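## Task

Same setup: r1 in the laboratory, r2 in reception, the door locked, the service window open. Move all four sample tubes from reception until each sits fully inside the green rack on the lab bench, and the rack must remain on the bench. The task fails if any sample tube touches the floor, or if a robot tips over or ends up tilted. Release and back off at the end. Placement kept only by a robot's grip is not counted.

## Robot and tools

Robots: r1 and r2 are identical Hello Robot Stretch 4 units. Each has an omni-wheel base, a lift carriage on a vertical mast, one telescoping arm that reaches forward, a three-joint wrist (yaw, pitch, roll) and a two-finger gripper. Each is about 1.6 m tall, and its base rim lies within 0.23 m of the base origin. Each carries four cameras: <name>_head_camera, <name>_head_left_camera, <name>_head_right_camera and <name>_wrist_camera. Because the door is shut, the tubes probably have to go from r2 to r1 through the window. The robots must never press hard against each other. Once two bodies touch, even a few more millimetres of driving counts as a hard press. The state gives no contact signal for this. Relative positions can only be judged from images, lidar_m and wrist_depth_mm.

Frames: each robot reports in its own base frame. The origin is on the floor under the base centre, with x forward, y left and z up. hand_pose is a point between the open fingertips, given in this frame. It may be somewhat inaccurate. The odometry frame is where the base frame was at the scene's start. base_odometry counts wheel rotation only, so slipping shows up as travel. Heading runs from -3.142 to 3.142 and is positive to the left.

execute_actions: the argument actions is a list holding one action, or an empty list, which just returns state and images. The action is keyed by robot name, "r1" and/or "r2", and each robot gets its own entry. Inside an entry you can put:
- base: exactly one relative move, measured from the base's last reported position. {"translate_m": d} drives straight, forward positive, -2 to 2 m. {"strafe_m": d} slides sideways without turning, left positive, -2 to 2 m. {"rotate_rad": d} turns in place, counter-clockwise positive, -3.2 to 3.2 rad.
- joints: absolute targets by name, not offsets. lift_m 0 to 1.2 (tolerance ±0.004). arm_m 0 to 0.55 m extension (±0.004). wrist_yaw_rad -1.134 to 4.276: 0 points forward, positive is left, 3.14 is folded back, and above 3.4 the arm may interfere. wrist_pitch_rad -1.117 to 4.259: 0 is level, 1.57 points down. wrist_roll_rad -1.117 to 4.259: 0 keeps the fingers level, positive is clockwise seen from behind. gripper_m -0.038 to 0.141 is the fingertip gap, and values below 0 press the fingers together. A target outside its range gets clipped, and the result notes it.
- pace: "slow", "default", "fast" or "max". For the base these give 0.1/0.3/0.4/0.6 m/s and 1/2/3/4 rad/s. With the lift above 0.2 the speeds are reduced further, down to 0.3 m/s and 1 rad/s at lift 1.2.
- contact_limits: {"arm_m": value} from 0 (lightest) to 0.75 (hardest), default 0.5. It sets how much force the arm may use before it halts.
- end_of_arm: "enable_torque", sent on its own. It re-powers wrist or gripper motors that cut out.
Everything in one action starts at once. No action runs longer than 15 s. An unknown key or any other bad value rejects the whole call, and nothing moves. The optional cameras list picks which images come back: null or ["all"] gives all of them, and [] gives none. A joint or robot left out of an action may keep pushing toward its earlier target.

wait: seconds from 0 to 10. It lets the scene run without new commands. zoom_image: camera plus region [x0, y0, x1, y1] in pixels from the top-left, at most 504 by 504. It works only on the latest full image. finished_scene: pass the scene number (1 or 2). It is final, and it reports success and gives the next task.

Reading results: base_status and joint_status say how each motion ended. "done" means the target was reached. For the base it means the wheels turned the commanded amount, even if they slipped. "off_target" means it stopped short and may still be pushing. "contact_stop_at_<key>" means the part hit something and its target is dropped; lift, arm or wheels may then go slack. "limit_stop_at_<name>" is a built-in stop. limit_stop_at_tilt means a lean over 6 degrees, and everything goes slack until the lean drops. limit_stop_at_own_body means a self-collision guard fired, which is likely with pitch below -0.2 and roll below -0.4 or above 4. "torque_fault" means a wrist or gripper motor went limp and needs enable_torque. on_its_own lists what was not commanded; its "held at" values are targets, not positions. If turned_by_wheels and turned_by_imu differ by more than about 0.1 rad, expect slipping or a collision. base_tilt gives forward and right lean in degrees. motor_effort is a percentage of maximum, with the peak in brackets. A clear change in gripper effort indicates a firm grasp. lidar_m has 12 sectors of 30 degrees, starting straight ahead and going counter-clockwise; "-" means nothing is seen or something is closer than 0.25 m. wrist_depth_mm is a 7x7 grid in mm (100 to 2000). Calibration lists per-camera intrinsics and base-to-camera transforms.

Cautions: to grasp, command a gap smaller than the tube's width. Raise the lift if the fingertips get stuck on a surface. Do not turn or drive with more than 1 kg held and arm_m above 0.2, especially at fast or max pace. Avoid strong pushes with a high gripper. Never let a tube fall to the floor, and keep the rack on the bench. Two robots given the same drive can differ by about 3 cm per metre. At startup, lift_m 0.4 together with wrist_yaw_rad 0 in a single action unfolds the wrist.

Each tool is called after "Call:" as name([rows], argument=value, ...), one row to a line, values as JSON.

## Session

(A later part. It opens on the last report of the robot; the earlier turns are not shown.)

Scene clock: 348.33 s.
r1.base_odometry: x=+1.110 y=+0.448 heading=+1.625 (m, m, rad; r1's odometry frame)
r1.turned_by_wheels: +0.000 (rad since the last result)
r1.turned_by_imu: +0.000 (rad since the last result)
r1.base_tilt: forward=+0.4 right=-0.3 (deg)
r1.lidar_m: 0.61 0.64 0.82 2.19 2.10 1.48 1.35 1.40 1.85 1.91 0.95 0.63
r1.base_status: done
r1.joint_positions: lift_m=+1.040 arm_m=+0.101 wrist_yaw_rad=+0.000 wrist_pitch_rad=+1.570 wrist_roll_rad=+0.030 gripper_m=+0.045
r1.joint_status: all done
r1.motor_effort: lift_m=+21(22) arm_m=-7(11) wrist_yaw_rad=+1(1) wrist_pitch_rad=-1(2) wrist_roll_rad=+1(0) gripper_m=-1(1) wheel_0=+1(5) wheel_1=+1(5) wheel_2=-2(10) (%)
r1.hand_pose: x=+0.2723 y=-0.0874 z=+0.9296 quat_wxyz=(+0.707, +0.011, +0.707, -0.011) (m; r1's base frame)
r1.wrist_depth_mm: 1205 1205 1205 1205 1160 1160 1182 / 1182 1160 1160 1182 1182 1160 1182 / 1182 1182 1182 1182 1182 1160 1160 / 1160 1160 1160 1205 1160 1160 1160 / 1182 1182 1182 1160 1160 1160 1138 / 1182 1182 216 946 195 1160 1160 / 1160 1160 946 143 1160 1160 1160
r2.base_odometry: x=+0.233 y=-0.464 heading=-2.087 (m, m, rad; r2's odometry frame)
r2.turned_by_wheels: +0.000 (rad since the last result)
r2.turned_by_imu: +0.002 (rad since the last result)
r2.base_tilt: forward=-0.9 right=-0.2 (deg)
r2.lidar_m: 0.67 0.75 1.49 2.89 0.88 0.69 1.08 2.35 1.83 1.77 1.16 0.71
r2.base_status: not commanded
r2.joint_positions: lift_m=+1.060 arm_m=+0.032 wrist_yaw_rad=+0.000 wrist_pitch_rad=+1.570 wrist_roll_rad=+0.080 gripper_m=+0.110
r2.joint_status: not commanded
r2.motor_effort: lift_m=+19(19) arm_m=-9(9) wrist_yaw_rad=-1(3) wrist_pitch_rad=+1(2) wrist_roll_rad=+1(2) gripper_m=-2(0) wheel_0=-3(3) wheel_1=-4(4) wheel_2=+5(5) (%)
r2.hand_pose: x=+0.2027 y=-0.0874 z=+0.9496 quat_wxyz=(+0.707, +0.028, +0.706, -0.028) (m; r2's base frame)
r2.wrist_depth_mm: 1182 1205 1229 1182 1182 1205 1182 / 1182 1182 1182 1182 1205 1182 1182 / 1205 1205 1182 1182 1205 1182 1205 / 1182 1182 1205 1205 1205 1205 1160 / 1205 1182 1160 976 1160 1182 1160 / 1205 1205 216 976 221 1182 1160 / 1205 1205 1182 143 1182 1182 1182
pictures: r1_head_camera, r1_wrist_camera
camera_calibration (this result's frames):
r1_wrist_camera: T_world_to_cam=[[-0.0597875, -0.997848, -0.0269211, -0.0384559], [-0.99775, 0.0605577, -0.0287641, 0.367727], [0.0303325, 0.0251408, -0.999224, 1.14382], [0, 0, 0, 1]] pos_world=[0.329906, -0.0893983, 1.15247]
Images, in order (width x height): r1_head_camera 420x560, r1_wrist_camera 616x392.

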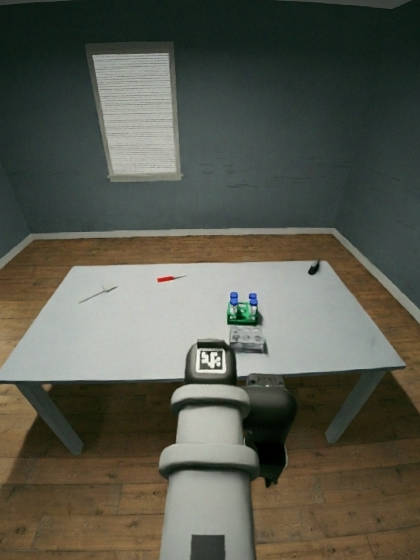

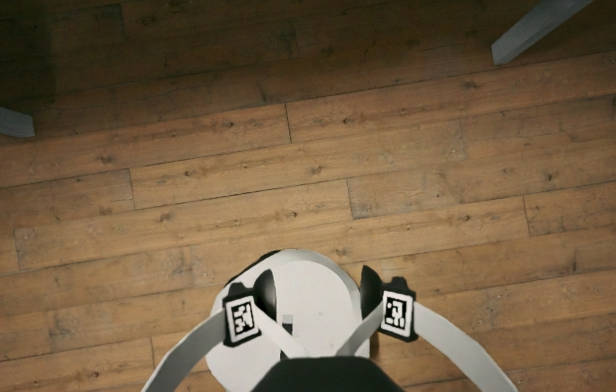

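All four tubes are seated in the green rack and both robots are clear.

Call:
finished_scene(scene=2)

The scene is finished: the task was done.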